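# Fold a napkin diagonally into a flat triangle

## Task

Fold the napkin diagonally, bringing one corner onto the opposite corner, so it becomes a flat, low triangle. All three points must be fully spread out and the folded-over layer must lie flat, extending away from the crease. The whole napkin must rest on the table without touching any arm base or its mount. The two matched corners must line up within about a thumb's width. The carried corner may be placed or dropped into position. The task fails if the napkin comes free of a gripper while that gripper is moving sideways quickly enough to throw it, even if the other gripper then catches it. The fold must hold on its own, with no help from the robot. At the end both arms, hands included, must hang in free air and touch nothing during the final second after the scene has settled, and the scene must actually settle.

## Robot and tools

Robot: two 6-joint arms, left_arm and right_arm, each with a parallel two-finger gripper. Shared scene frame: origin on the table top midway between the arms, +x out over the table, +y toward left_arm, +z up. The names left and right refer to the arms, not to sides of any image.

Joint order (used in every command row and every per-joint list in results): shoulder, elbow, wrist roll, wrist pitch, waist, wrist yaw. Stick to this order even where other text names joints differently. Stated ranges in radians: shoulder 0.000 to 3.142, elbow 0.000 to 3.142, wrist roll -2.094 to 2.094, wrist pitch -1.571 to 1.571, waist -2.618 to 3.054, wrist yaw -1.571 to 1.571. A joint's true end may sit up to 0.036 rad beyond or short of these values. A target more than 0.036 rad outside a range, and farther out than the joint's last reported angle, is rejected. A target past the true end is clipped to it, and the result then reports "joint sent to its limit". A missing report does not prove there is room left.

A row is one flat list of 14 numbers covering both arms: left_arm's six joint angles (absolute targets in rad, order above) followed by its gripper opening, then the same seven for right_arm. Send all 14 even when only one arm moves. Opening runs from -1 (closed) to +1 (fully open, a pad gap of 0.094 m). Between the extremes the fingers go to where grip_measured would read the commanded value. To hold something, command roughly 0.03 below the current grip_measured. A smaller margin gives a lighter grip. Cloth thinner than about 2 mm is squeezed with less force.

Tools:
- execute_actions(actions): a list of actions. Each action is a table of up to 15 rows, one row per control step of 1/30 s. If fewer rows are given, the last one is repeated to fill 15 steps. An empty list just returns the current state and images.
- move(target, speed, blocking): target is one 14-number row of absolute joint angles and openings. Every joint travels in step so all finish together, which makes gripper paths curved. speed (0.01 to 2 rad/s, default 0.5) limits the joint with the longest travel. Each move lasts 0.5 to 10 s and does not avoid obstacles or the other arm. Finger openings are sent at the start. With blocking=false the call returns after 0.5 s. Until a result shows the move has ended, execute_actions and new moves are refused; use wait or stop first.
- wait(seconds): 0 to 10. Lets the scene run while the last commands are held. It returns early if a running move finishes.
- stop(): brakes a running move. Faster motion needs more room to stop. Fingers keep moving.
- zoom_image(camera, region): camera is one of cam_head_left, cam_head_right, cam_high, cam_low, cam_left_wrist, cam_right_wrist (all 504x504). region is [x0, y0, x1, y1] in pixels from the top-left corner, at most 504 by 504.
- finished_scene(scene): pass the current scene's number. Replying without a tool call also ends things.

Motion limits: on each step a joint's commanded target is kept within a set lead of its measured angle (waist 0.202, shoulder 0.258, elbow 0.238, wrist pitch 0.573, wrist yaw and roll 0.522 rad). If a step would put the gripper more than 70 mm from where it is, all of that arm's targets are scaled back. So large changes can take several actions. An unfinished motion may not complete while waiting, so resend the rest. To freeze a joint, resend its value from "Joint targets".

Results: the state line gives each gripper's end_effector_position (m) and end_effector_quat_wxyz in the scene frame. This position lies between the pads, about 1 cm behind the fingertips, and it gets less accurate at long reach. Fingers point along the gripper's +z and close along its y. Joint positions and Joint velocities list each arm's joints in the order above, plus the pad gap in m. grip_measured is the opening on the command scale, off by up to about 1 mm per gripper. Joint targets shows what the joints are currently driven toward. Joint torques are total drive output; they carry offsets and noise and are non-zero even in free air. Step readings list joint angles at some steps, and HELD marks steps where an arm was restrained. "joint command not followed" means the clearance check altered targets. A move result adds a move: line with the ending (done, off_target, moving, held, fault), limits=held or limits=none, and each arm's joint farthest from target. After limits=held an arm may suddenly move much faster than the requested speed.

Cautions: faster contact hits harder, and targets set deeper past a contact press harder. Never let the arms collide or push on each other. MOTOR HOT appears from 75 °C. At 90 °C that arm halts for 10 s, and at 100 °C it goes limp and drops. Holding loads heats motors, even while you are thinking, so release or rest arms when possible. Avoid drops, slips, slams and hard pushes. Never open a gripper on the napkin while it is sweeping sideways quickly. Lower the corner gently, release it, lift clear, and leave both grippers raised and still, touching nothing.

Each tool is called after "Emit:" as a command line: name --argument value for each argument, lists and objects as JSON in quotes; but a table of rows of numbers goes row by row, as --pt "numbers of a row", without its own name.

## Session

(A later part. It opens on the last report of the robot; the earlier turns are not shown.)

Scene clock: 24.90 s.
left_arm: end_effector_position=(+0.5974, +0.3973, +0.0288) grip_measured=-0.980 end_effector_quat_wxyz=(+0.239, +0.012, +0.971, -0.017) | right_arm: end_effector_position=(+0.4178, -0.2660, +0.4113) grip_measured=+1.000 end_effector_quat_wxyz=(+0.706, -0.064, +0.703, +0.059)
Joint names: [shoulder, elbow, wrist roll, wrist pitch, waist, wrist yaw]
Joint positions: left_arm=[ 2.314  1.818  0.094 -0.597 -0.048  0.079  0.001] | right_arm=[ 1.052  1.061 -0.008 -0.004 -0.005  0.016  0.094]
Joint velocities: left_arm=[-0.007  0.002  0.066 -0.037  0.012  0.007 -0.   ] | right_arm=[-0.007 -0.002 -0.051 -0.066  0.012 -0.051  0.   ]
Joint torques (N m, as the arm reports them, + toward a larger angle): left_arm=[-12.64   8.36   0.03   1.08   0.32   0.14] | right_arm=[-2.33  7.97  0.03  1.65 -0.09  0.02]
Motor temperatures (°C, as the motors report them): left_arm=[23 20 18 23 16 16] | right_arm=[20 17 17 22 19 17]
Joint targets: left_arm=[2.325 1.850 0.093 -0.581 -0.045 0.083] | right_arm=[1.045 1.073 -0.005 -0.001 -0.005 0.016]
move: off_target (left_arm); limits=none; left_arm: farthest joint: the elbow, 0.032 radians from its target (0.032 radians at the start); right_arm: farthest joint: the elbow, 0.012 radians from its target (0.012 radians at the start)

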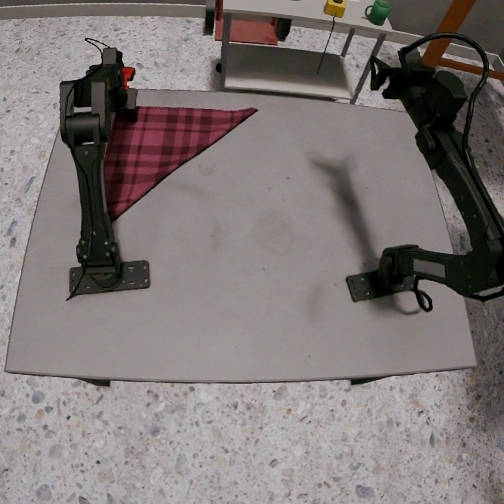

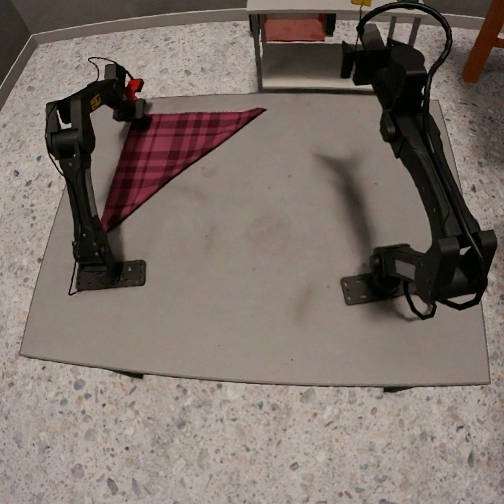

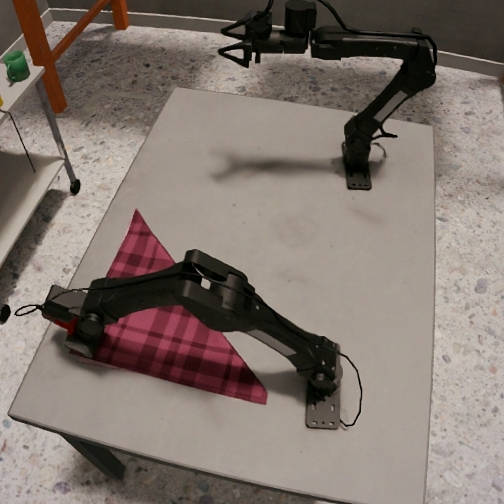

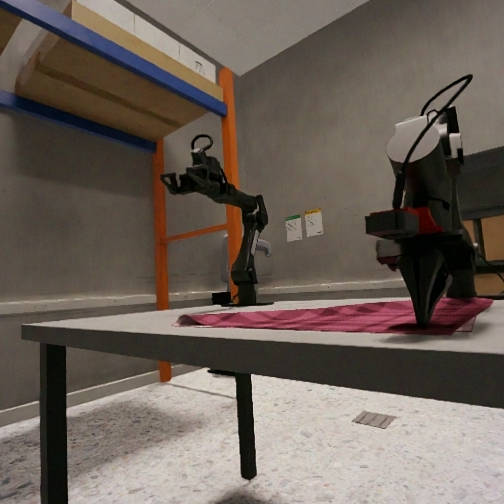

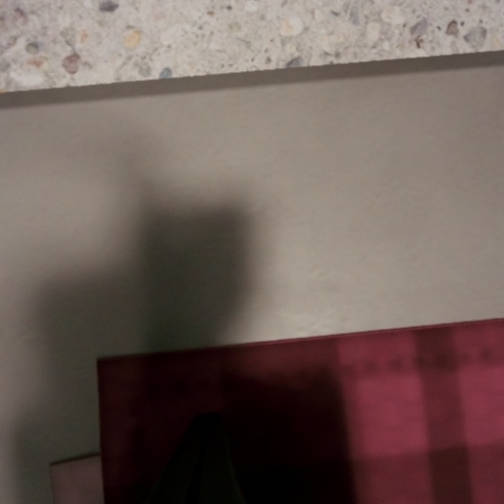

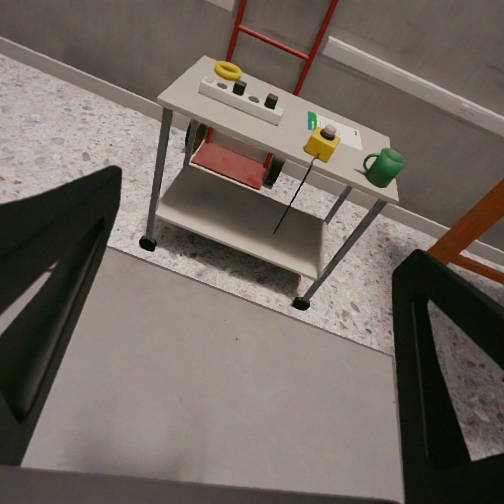

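Reposition 1.3 cm further out, then drag.

Emit:
move --target '[2.31,1.91,0.093,-0.581,-0.03,0.083,-1,1.045,1.073,-0.005,-0.001,-0.005,0.016,1]' --speed 0.1

Emit:
move --target '[2.372,1.9,0.093,-0.581,-0.03,0.083,-1,1.045,1.073,-0.005,-0.001,-0.005,0.016,1]' --speed 0.06

Emit:
move --target '[2.27,1.76,0.093,-0.6,-0.01,0.083,-1,1.045,1.073,-0.005,-0.001,-0.005,0.016,1]' --speed 0.06

Emit:
move --target '[2.0,1.76,0.093,-0.9,-0.01,0.083,-1,1.045,1.073,-0.005,-0.001,-0.005,0.016,1]' --speed 0.2

Scene clock: 30.37 s.
left_arm: end_effector_position=(+0.6150, +0.4050, +0.0528) grip_measured=-0.980 end_effector_quat_wxyz=(+0.271, +0.008, +0.962, -0.012) | right_arm: end_effector_position=(+0.4178, -0.2660, +0.4113) grip_measured=+1.000 end_effector_quat_wxyz=(+0.706, -0.064, +0.703, +0.059)
Joint names: [shoulder, elbow, wrist roll, wrist pitch, waist, wrist yaw]
Joint positions: left_arm=[ 2.314  1.883  0.094 -0.595 -0.038  0.079  0.001] | right_arm=[ 1.052  1.061 -0.008 -0.004 -0.005  0.016  0.094]
Joint velocities: left_arm=[ 0.012 -0.002  0.051  0.095  0.012 -0.022 -0.001] | right_arm=[ 0.012  0.027 -0.007 -0.037 -0.002  0.066  0.   ]
Joint torques (N m, as the arm reports them, + toward a larger angle): left_arm=[-14.13   8.6   -0.01   1.25   0.72   0.08] | right_arm=[-2.45  7.86  0.04  1.67  0.05  0.01]
Motor temperatures (°C, as the motors report them): left_arm=[24 20 18 23 16 16] | right_arm=[20 17 17 23 19 17]
Joint targets: left_arm=[2.310 1.910 0.093 -0.581 -0.030 0.083] | right_arm=[1.045 1.073 -0.005 -0.001 -0.005 0.016]
move: off_target (left_arm); limits=none; left_arm: farthest joint: the elbow, 0.027 radians from its target (0.092 radians at the start); right_arm: farthest joint: the elbow, 0.012 radians from its target (0.012 radians at the start)

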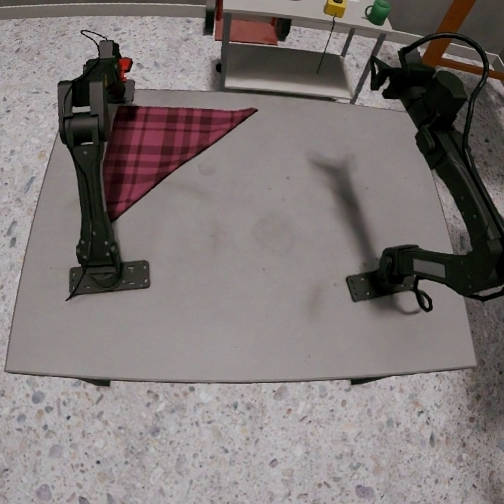

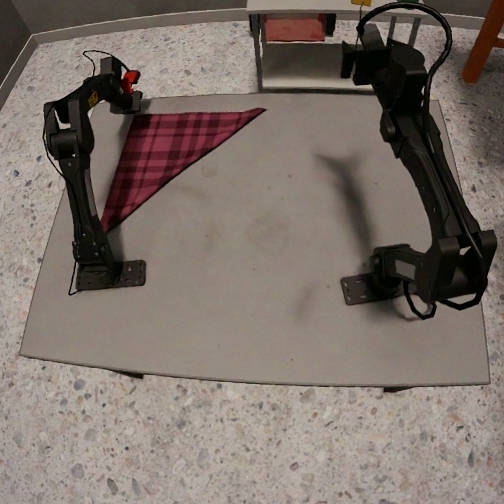

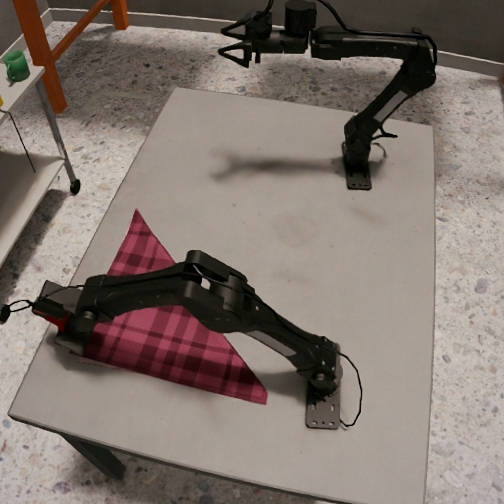

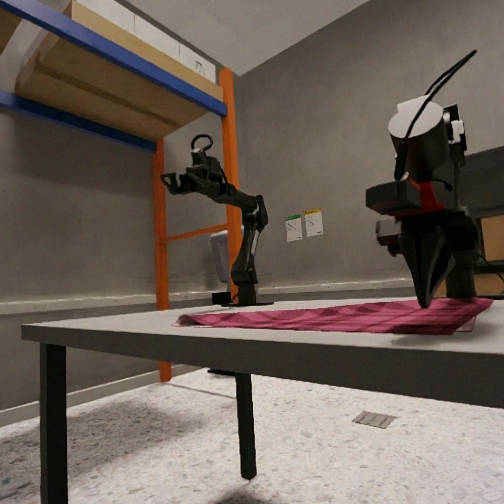

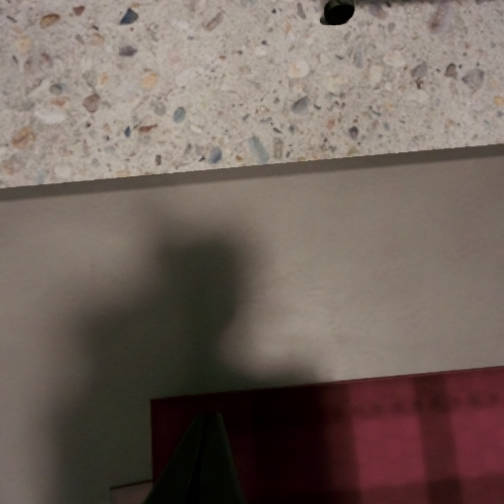

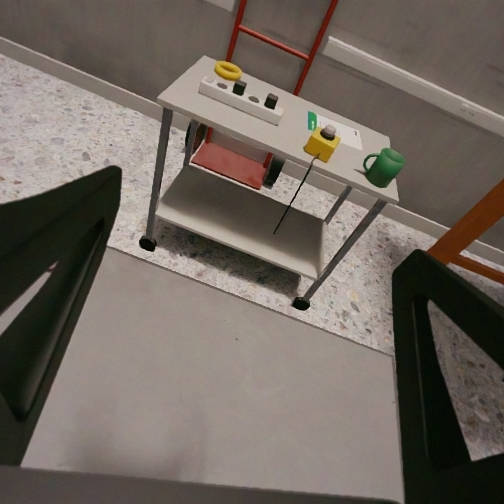

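Scene clock: 31.67 s.
left_arm: end_effector_position=(+0.6115, +0.4046, +0.0273) grip_measured=-0.980 end_effector_quat_wxyz=(+0.249, +0.007, +0.968, -0.015) | right_arm: end_effector_position=(+0.4178, -0.2660, +0.4113) grip_measured=+1.000 end_effector_quat_wxyz=(+0.706, -0.064, +0.703, +0.059)
Joint names: [shoulder, elbow, wrist roll, wrist pitch, waist, wrist yaw]
Joint positions: left_arm=[ 2.361  1.883  0.094 -0.594 -0.038  0.079  0.001] | right_arm=[ 1.052  1.061 -0.008 -0.004 -0.005  0.016  0.094]
Joint velocities: left_arm=[ 0.007  0.007 -0.037 -0.037  0.007  0.007 -0.001] | right_arm=[ 0.002  0.002  0.081  0.037 -0.012  0.037  0.   ]
Joint torques (N m, as the arm reports them, + toward a larger angle): left_arm=[-12.83   7.43  -0.01   1.24   0.6    0.15] | right_arm=[-2.49  7.98  0.04  1.7  -0.03  0.01]
Motor temperatures (°C, as the motors report them): left_arm=[24 20 18 23 16 16] | right_arm=[20 17 17 23 19 17]
Joint targets: left_arm=[2.372 1.900 0.093 -0.581 -0.030 0.083] | right_arm=[1.045 1.073 -0.005 -0.001 -0.005 0.016]
move: done; limits=none; left_arm: farthest joint: the elbow, 0.017 radians from its target (0.017 radians at the start); right_arm: farthest joint: the elbow, 0.012 radians from its target (0.012 radians at the start)

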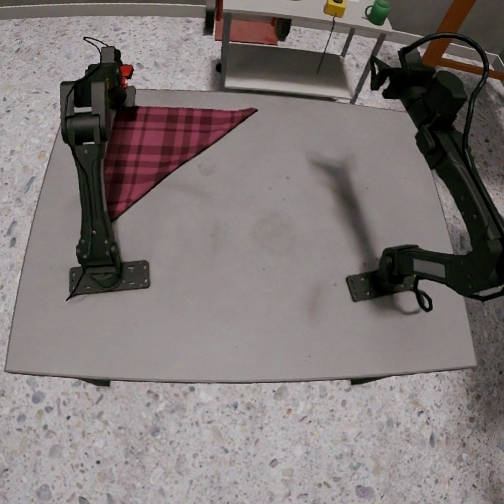

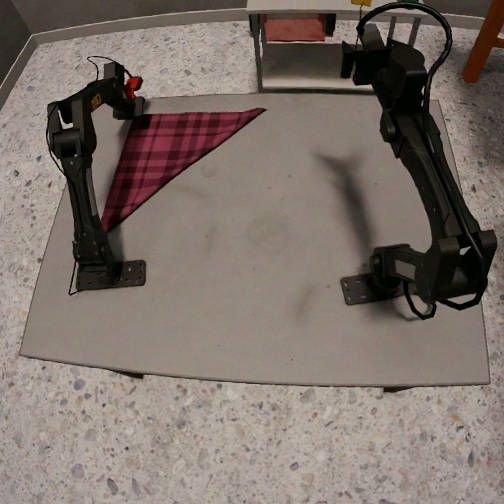

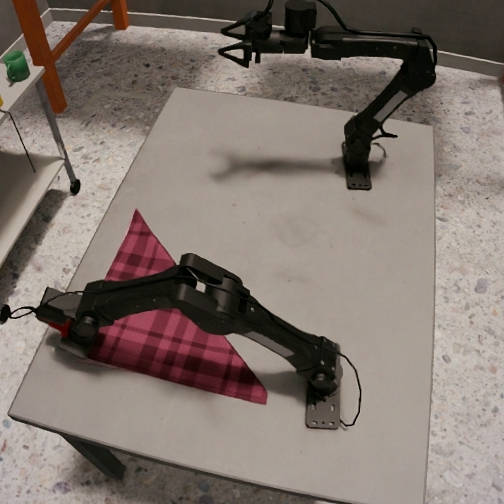

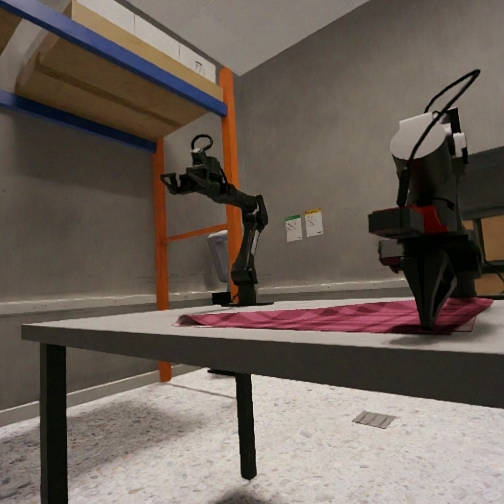

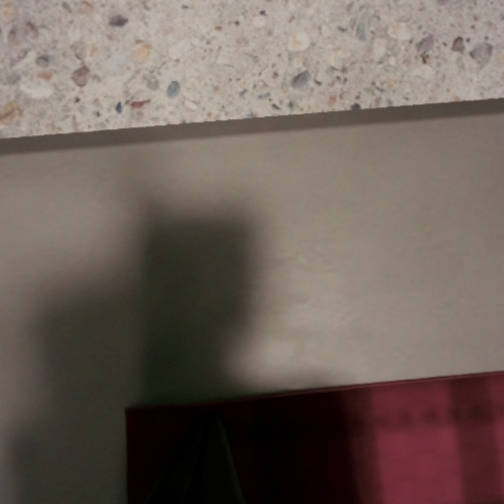

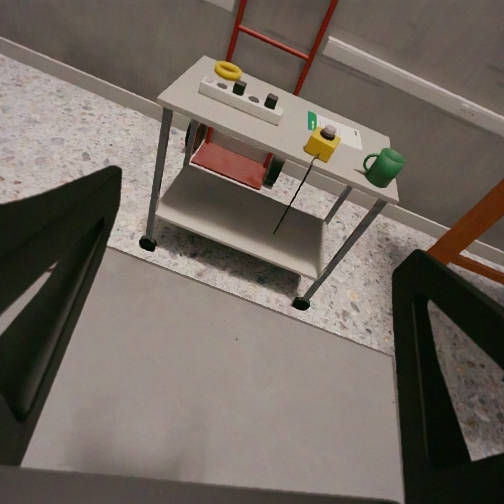

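Scene clock: 33.97 s.
left_arm: end_effector_position=(+0.5881, +0.4128, +0.0260) grip_measured=-0.980 end_effector_quat_wxyz=(+0.233, -0.003, +0.972, -0.014) | right_arm: end_effector_position=(+0.4178, -0.2660, +0.4113) grip_measured=+1.000 end_effector_quat_wxyz=(+0.706, -0.064, +0.703, +0.059)
Joint names: [shoulder, elbow, wrist roll, wrist pitch, waist, wrist yaw]
Joint positions: left_arm=[ 2.294  1.777  0.094 -0.589 -0.019  0.079  0.001] | right_arm=[ 1.052  1.061 -0.008 -0.004 -0.005  0.016  0.094]
Joint velocities: left_arm=[-0.017  0.007  0.037  0.037  0.012  0.007  0.   ] | right_arm=[-0.002  0.037  0.022 -0.022  0.017 -0.037  0.   ]
Joint torques (N m, as the arm reports them, + toward a larger angle): left_arm=[-15.11   4.71  -0.01   0.76   1.12   0.09] | right_arm=[-2.43  7.97  0.03  1.66  0.03  0.  ]
Motor temperatures (°C, as the motors report them): left_arm=[24 20 18 23 16 16] | right_arm=[20 17 17 23 19 17]
Joint targets: left_arm=[2.270 1.760 0.093 -0.600 -0.010 0.083] | right_arm=[1.045 1.073 -0.005 -0.001 -0.005 0.016]
move: off_target (left_arm); limits=none; left_arm: farthest joint: the shoulder, 0.024 radians from its target (0.091 radians at the start); right_arm: farthest joint: the elbow, 0.012 radians from its target (0.012 radians at the start)

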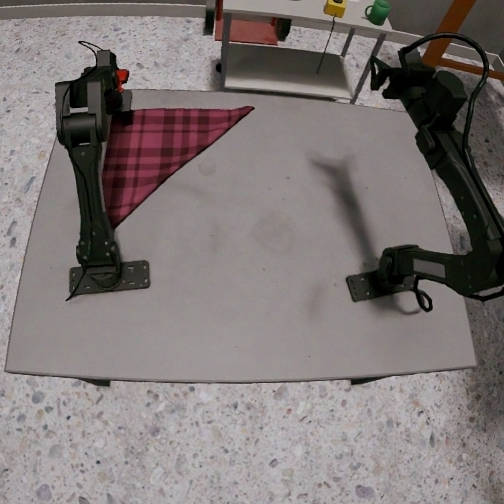

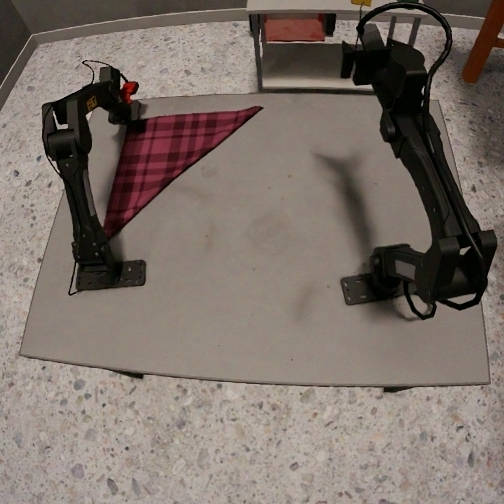

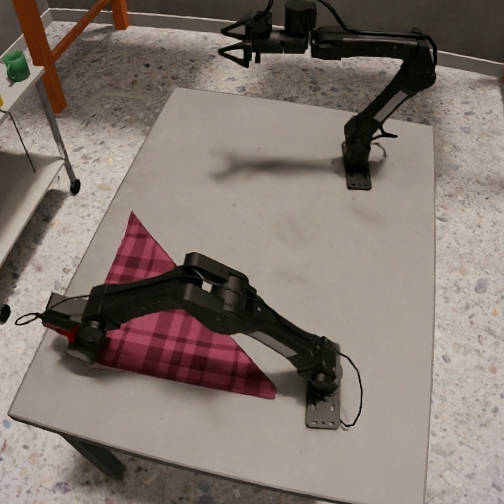

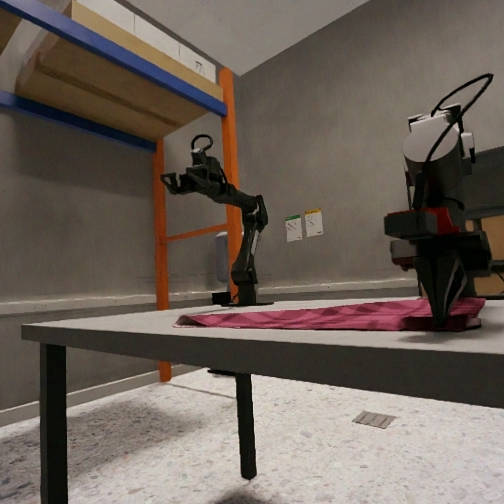

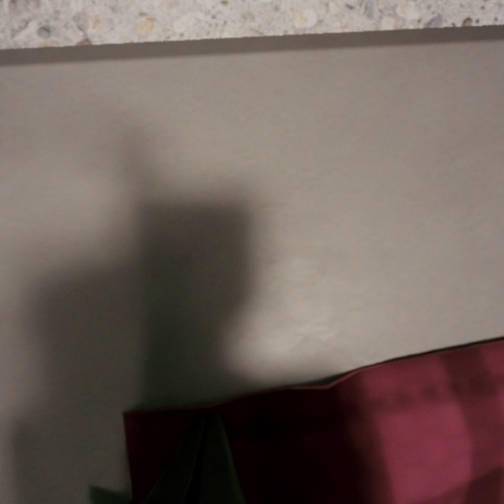

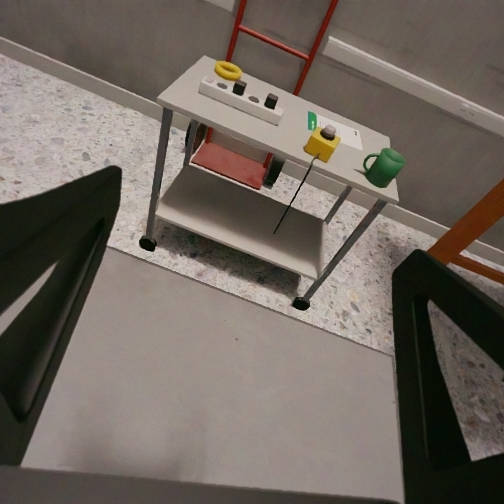

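Scene clock: 36.17 s.
left_arm: end_effector_position=(+0.5322, +0.4062, +0.1313) grip_measured=-0.980 end_effector_quat_wxyz=(+0.220, -0.003, +0.975, -0.016) | right_arm: end_effector_position=(+0.4178, -0.2660, +0.4113) grip_measured=+1.000 end_effector_quat_wxyz=(+0.706, -0.064, +0.703, +0.059)
Joint names: [shoulder, elbow, wrist roll, wrist pitch, waist, wrist yaw]
Joint positions: left_arm=[ 2.02   1.777  0.094 -0.889 -0.019  0.079  0.001] | right_arm=[ 1.052  1.061 -0.008 -0.004 -0.005  0.016  0.094]
Joint velocities: left_arm=[-0.012 -0.007 -0.095  0.007  0.007  0.007 -0.   ] | right_arm=[0.007 0.017 0.037 0.037 0.007 0.022 0.   ]
Joint torques (N m, as the arm reports them, + toward a larger angle): left_arm=[-13.27   5.17  -0.02   0.77   0.95   0.11] | right_arm=[-2.44  7.9   0.04  1.66  0.07 -0.01]
Motor temperatures (°C, as the motors report them): left_arm=[25 20 18 23 16 16] | right_arm=[20 17 17 23 19 17]
Joint targets: left_arm=[2.000 1.760 0.093 -0.900 -0.010 0.083] | right_arm=[1.045 1.073 -0.005 -0.001 -0.005 0.016]
move: done; limits=none; left_arm: farthest joint: the shoulder, 0.020 radians from its target (0.294 radians at the start); right_arm: farthest joint: the elbow, 0.012 radians from its target (0.012 radians at the start)

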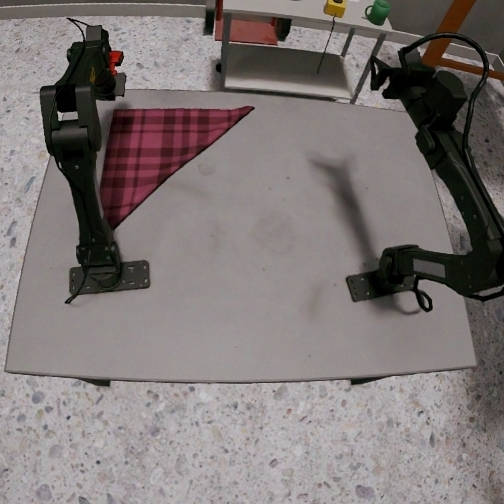

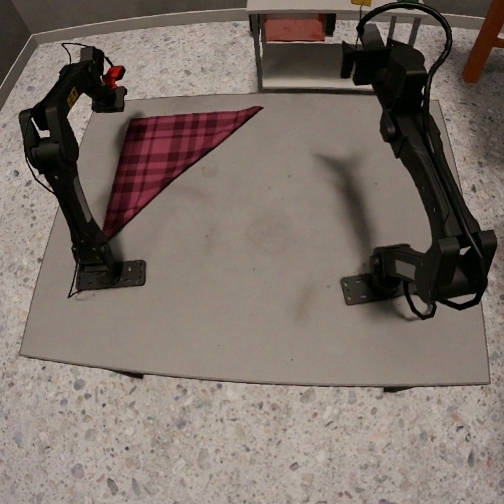

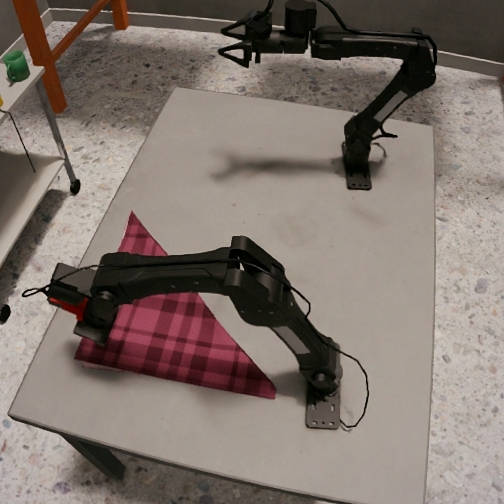

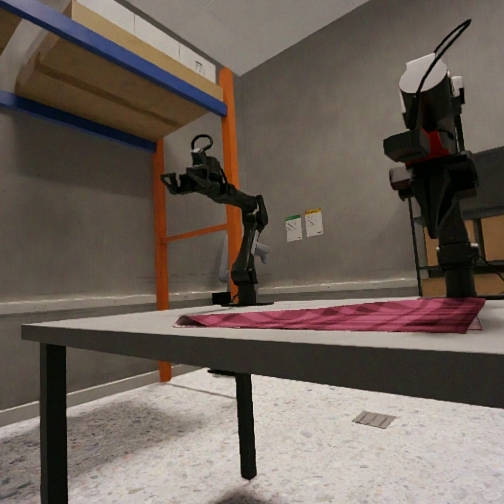

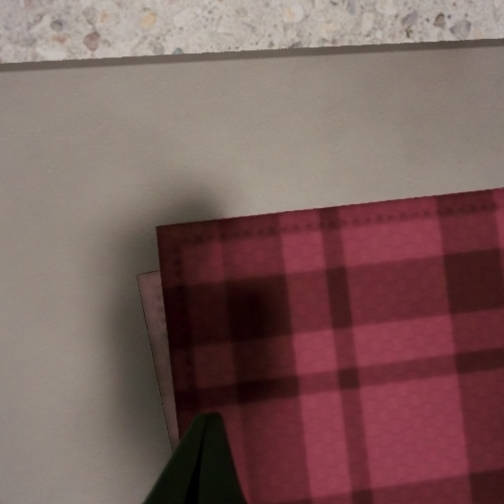

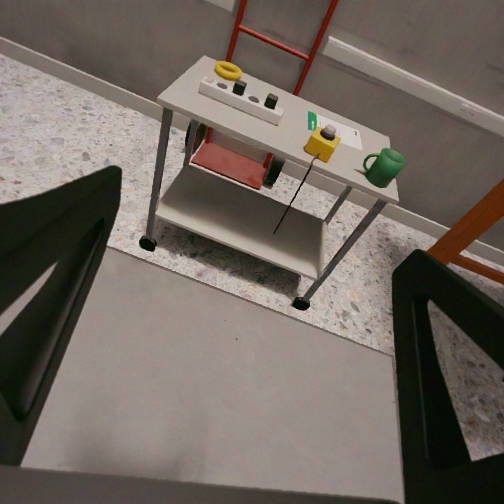

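Emit:
move --target '[2.25,1.8,0.093,-0.57,0.02,0.083,-0.1,1.045,1.073,-0.005,-0.001,-0.005,0.016,1]' --speed 0.3

Emit:
move --target '[2.315,1.8,0.093,-0.57,0.02,0.083,-0.1,1.045,1.073,-0.005,-0.001,-0.005,0.016,1]' --speed 0.06

Emit:
move --target '[2.315,1.8,0.093,-0.57,0.02,0.083,-1,1.045,1.073,-0.005,-0.001,-0.005,0.016,1]'

Emit:
move --target '[2.05,1.65,0.093,-0.6,-0.03,0.083,-1,1.045,1.073,-0.005,-0.001,-0.005,0.016,1]' --speed 0.15

Scene clock: 42.10 s.
left_arm: end_effector_position=(+0.5904, +0.4307, +0.0521) grip_measured=-0.103 end_effector_quat_wxyz=(+0.258, -0.017, +0.966, -0.007) | right_arm: end_effector_position=(+0.4178, -0.2660, +0.4113) grip_measured=+1.000 end_effector_quat_wxyz=(+0.706, -0.064, +0.703, +0.059)
Joint names: [shoulder, elbow, wrist roll, wrist pitch, waist, wrist yaw]
Joint positions: left_arm=[ 2.245  1.777  0.094 -0.587  0.013  0.079  0.042] | right_arm=[ 1.052  1.061 -0.008 -0.004 -0.005  0.016  0.094]
Joint velocities: left_arm=[-0.012 -0.012  0.007 -0.066 -0.002 -0.051  0.   ] | right_arm=[-0.007  0.007  0.022 -0.066 -0.012  0.007  0.   ]
Joint torques (N m, as the arm reports them, + toward a larger angle): left_arm=[-12.51   8.23  -0.01   1.2    0.59   0.08] | right_arm=[-2.39  7.92  0.04  1.69  0.02  0.03]
Motor temperatures (°C, as the motors report them): left_arm=[25 20 18 23 16 16] | right_arm=[20 17 17 24 19 17]
Joint targets: left_arm=[2.250 1.800 0.093 -0.570 0.020 0.083] | right_arm=[1.045 1.073 -0.005 -0.001 -0.005 0.016]
move: off_target (left_arm); limits=none; left_arm: farthest joint: the elbow, 0.023 radians from its target (0.023 radians at the start); right_arm: farthest joint: the elbow, 0.012 radians from its target (0.012 radians at the start)

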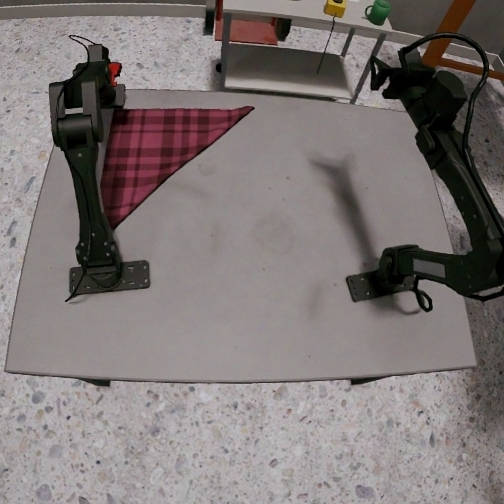

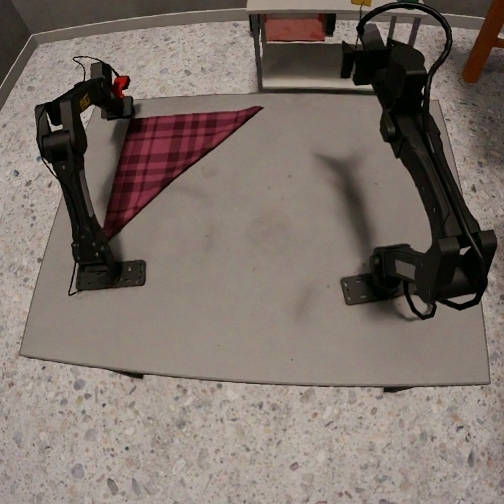

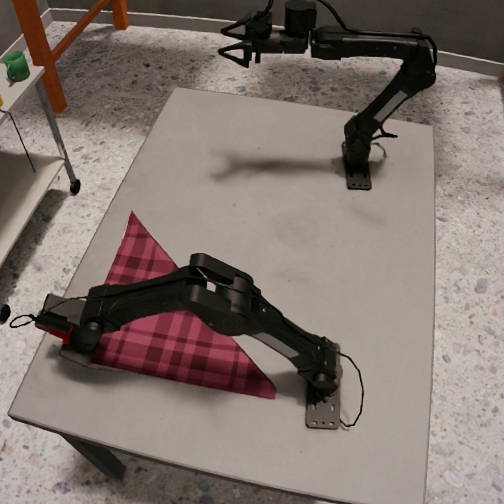

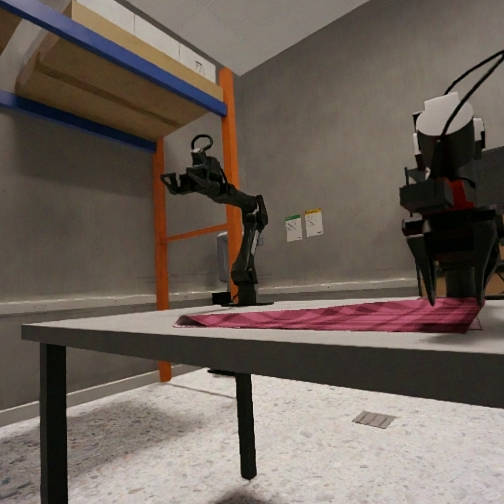

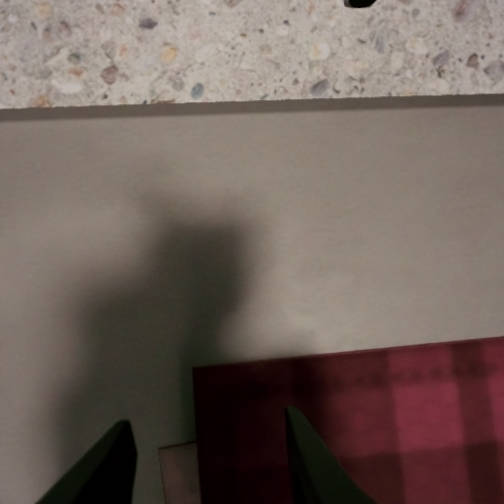

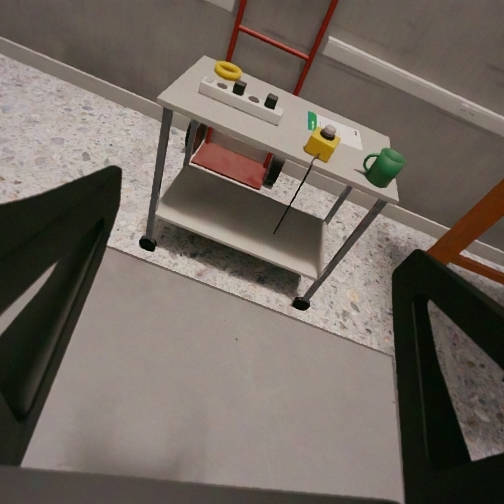

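Scene clock: 43.53 s.
left_arm: end_effector_position=(+0.5880, +0.4304, +0.0262) grip_measured=-0.103 end_effector_quat_wxyz=(+0.237, -0.018, +0.971, -0.010) | right_arm: end_effector_position=(+0.4178, -0.2660, +0.4113) grip_measured=+1.000 end_effector_quat_wxyz=(+0.706, -0.064, +0.703, +0.059)
Joint names: [shoulder, elbow, wrist roll, wrist pitch, waist, wrist yaw]
Joint positions: left_arm=[ 2.296  1.777  0.094 -0.58   0.013  0.079  0.042] | right_arm=[ 1.052  1.061 -0.008 -0.004 -0.005  0.016  0.094]
Joint velocities: left_arm=[-0.002  0.027 -0.022  0.022 -0.017  0.037 -0.001] | right_arm=[-0.007  0.002  0.037  0.007 -0.012  0.022  0.   ]
Joint torques (N m, as the arm reports them, + toward a larger angle): left_arm=[-11.49   8.14   0.01   1.12   0.87   0.09] | right_arm=[-2.44  7.88  0.04  1.69  0.04  0.02]
Motor temperatures (°C, as the motors report them): left_arm=[25 20 18 23 16 16] | right_arm=[20 17 17 24 19 17]
Joint targets: left_arm=[2.315 1.800 0.093 -0.570 0.020 0.083] | right_arm=[1.045 1.073 -0.005 -0.001 -0.005 0.016]
move: off_target (left_arm); limits=none; left_arm: farthest joint: the elbow, 0.023 radians from its target (0.023 radians at the start); right_arm: farthest joint: the elbow, 0.012 radians from its target (0.012 radians at the start)

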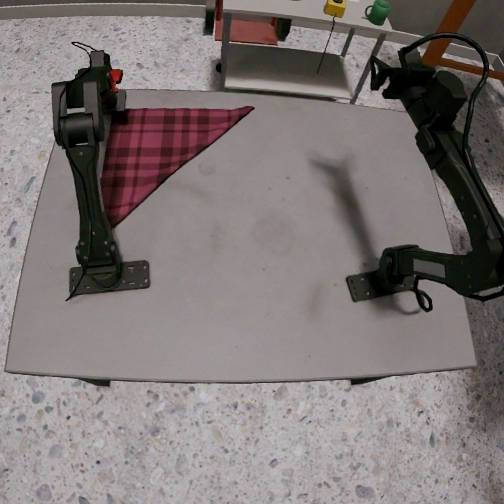

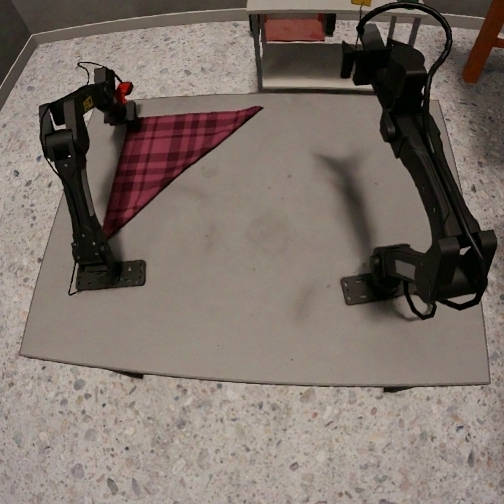

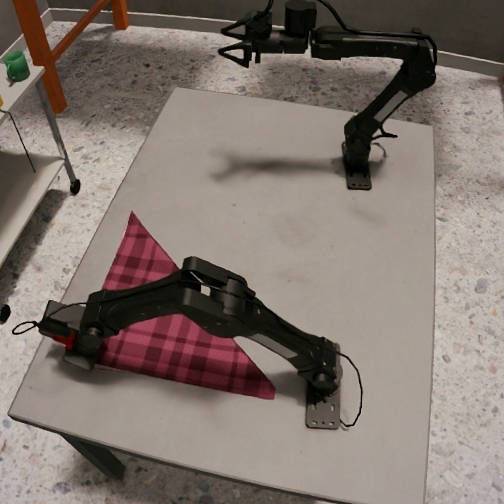

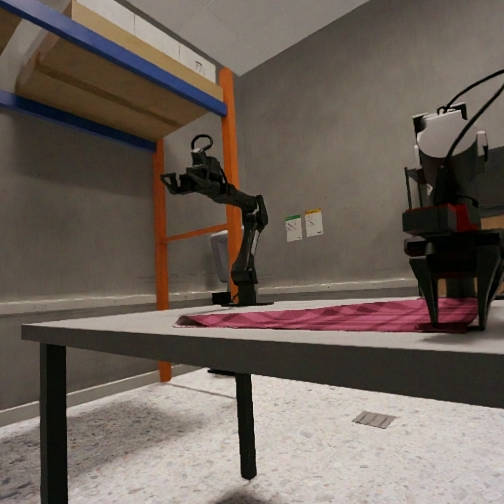

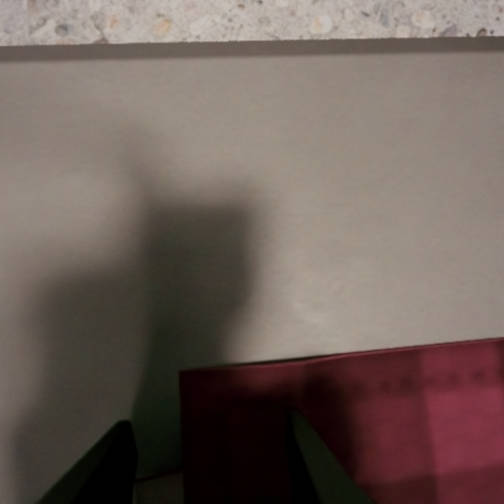

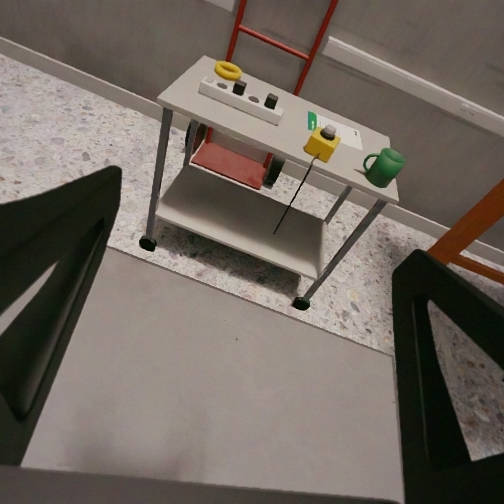

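Scene clock: 44.23 s.
left_arm: end_effector_position=(+0.5880, +0.4304, +0.0262) grip_measured=-0.980 end_effector_quat_wxyz=(+0.237, -0.018, +0.971, -0.010) | right_arm: end_effector_position=(+0.4178, -0.2660, +0.4113) grip_measured=+1.000 end_effector_quat_wxyz=(+0.706, -0.064, +0.703, +0.059)
Joint names: [shoulder, elbow, wrist roll, wrist pitch, waist, wrist yaw]
Joint positions: left_arm=[ 2.296  1.777  0.094 -0.58   0.013  0.079  0.001] | right_arm=[ 1.052  1.061 -0.008 -0.004 -0.005  0.016  0.094]
Joint velocities: left_arm=[ 0.002  0.007  0.066  0.037  0.002 -0.022  0.001] | right_arm=[-0.007 -0.012 -0.037  0.007 -0.012  0.007  0.   ]
Joint torques (N m, as the arm reports them, + toward a larger angle): left_arm=[-11.91   7.9    0.01   1.06   0.98   0.11] | right_arm=[-2.4   7.91  0.03  1.68  0.01  0.02]
Motor temperatures (°C, as the motors report them): left_arm=[25 20 18 23 16 16] | right_arm=[20 17 17 24 19 17]
Joint targets: left_arm=[2.315 1.800 0.093 -0.570 0.020 0.083] | right_arm=[1.045 1.073 -0.005 -0.001 -0.005 0.016]
move: off_target (left_arm); limits=none; left_arm: farthest joint: the elbow, 0.023 radians from its target (0.023 radians at the start); right_arm: farthest joint: the elbow, 0.012 radians from its target (0.012 radians at the start)

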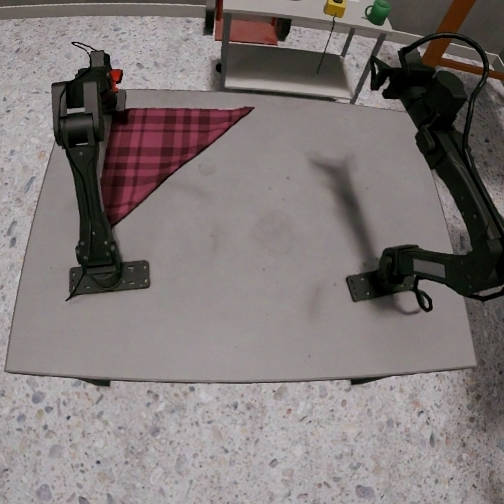

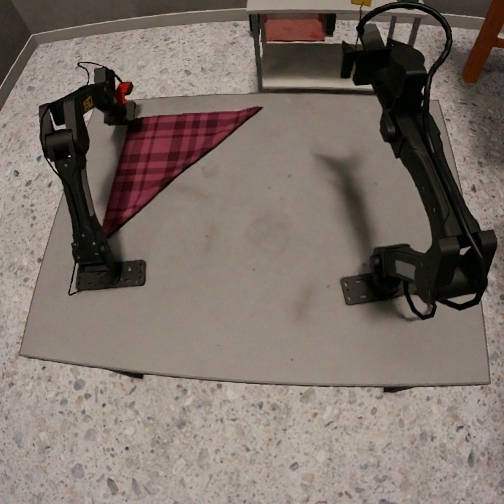

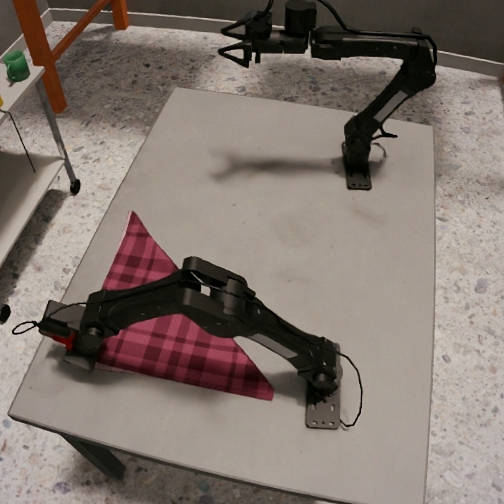

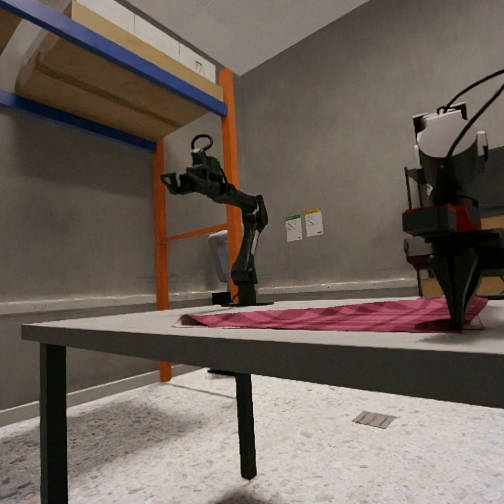

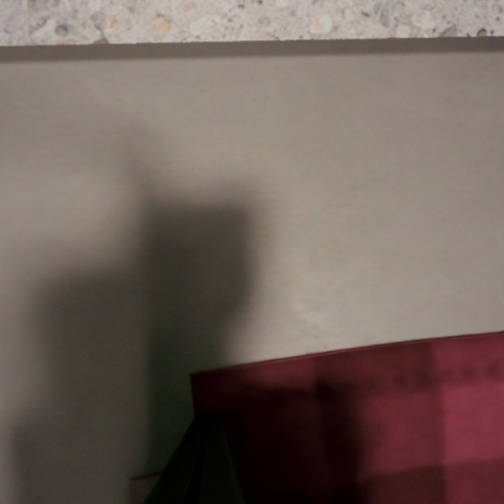

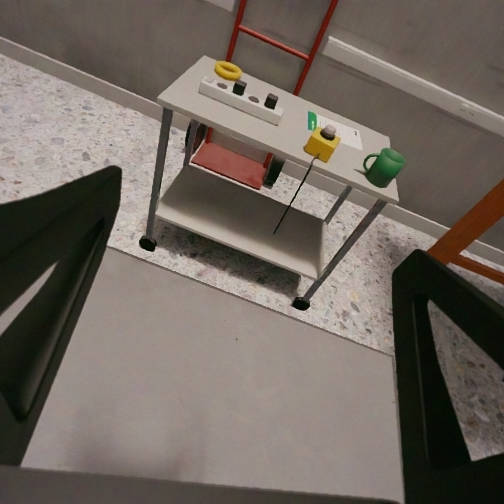

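Scene clock: 46.23 s.
left_arm: end_effector_position=(+0.5701, +0.4089, +0.0991) grip_measured=-0.980 end_effector_quat_wxyz=(+0.285, +0.001, +0.959, -0.009) | right_arm: end_effector_position=(+0.4178, -0.2660, +0.4113) grip_measured=+1.000 end_effector_quat_wxyz=(+0.706, -0.064, +0.703, +0.059)
Joint names: [shoulder, elbow, wrist roll, wrist pitch, waist, wrist yaw]
Joint positions: left_arm=[ 2.074  1.665  0.094 -0.589 -0.022  0.079  0.001] | right_arm=[ 1.052  1.061 -0.008 -0.004 -0.005  0.016  0.094]
Joint velocities: left_arm=[-0.002  0.007 -0.051 -0.022  0.012  0.081  0.001] | right_arm=[ 0.007 -0.007  0.081  0.022 -0.012 -0.007  0.   ]
Joint torques (N m, as the arm reports them, + toward a larger angle): left_arm=[-13.82   5.4   -0.04   1.04  -0.55   0.12] | right_arm=[-2.42  7.92  0.05  1.68  0.    0.03]
Motor temperatures (°C, as the motors report them): left_arm=[25 20 18 23 16 16] | right_arm=[20 17 17 24 19 17]
Joint targets: left_arm=[2.050 1.650 0.093 -0.600 -0.030 0.083] | right_arm=[1.045 1.073 -0.005 -0.001 -0.005 0.016]
move: off_target (left_arm); limits=none; left_arm: farthest joint: the shoulder, 0.024 radians from its target (0.246 radians at the start); right_arm: farthest joint: the elbow, 0.012 radians from its target (0.012 radians at the start)

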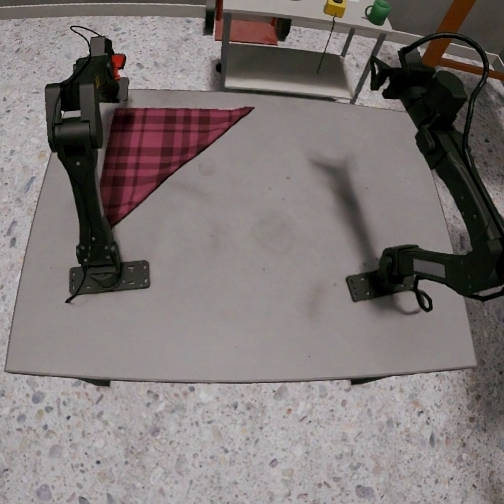

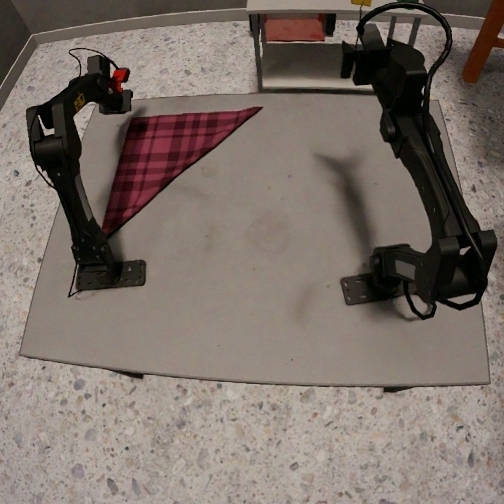

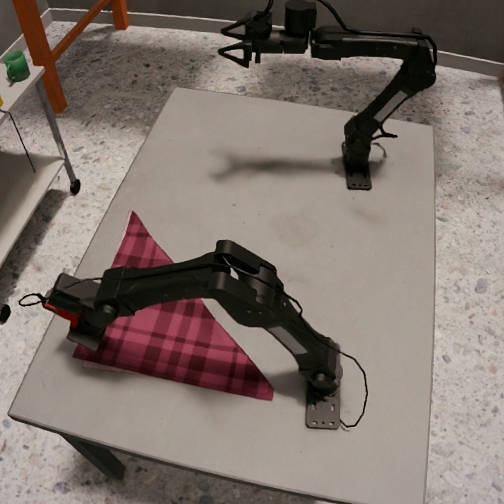

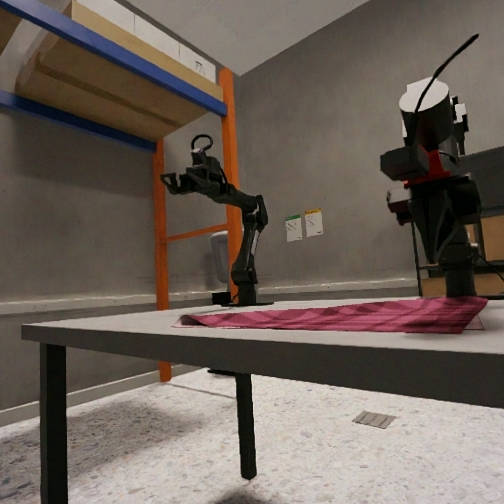

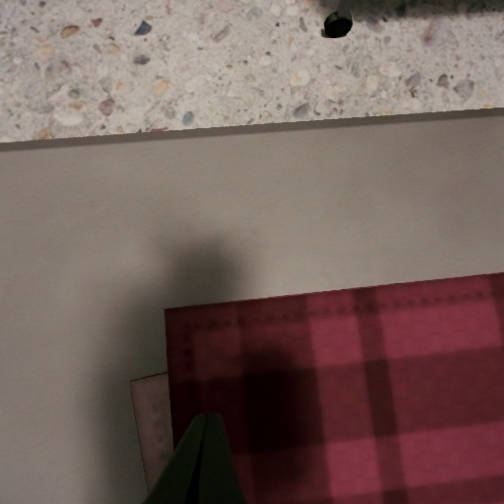

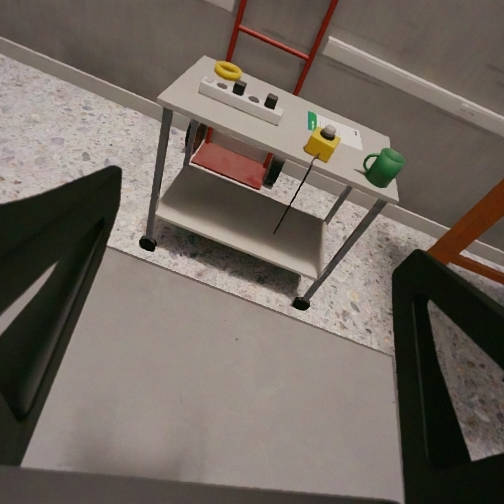

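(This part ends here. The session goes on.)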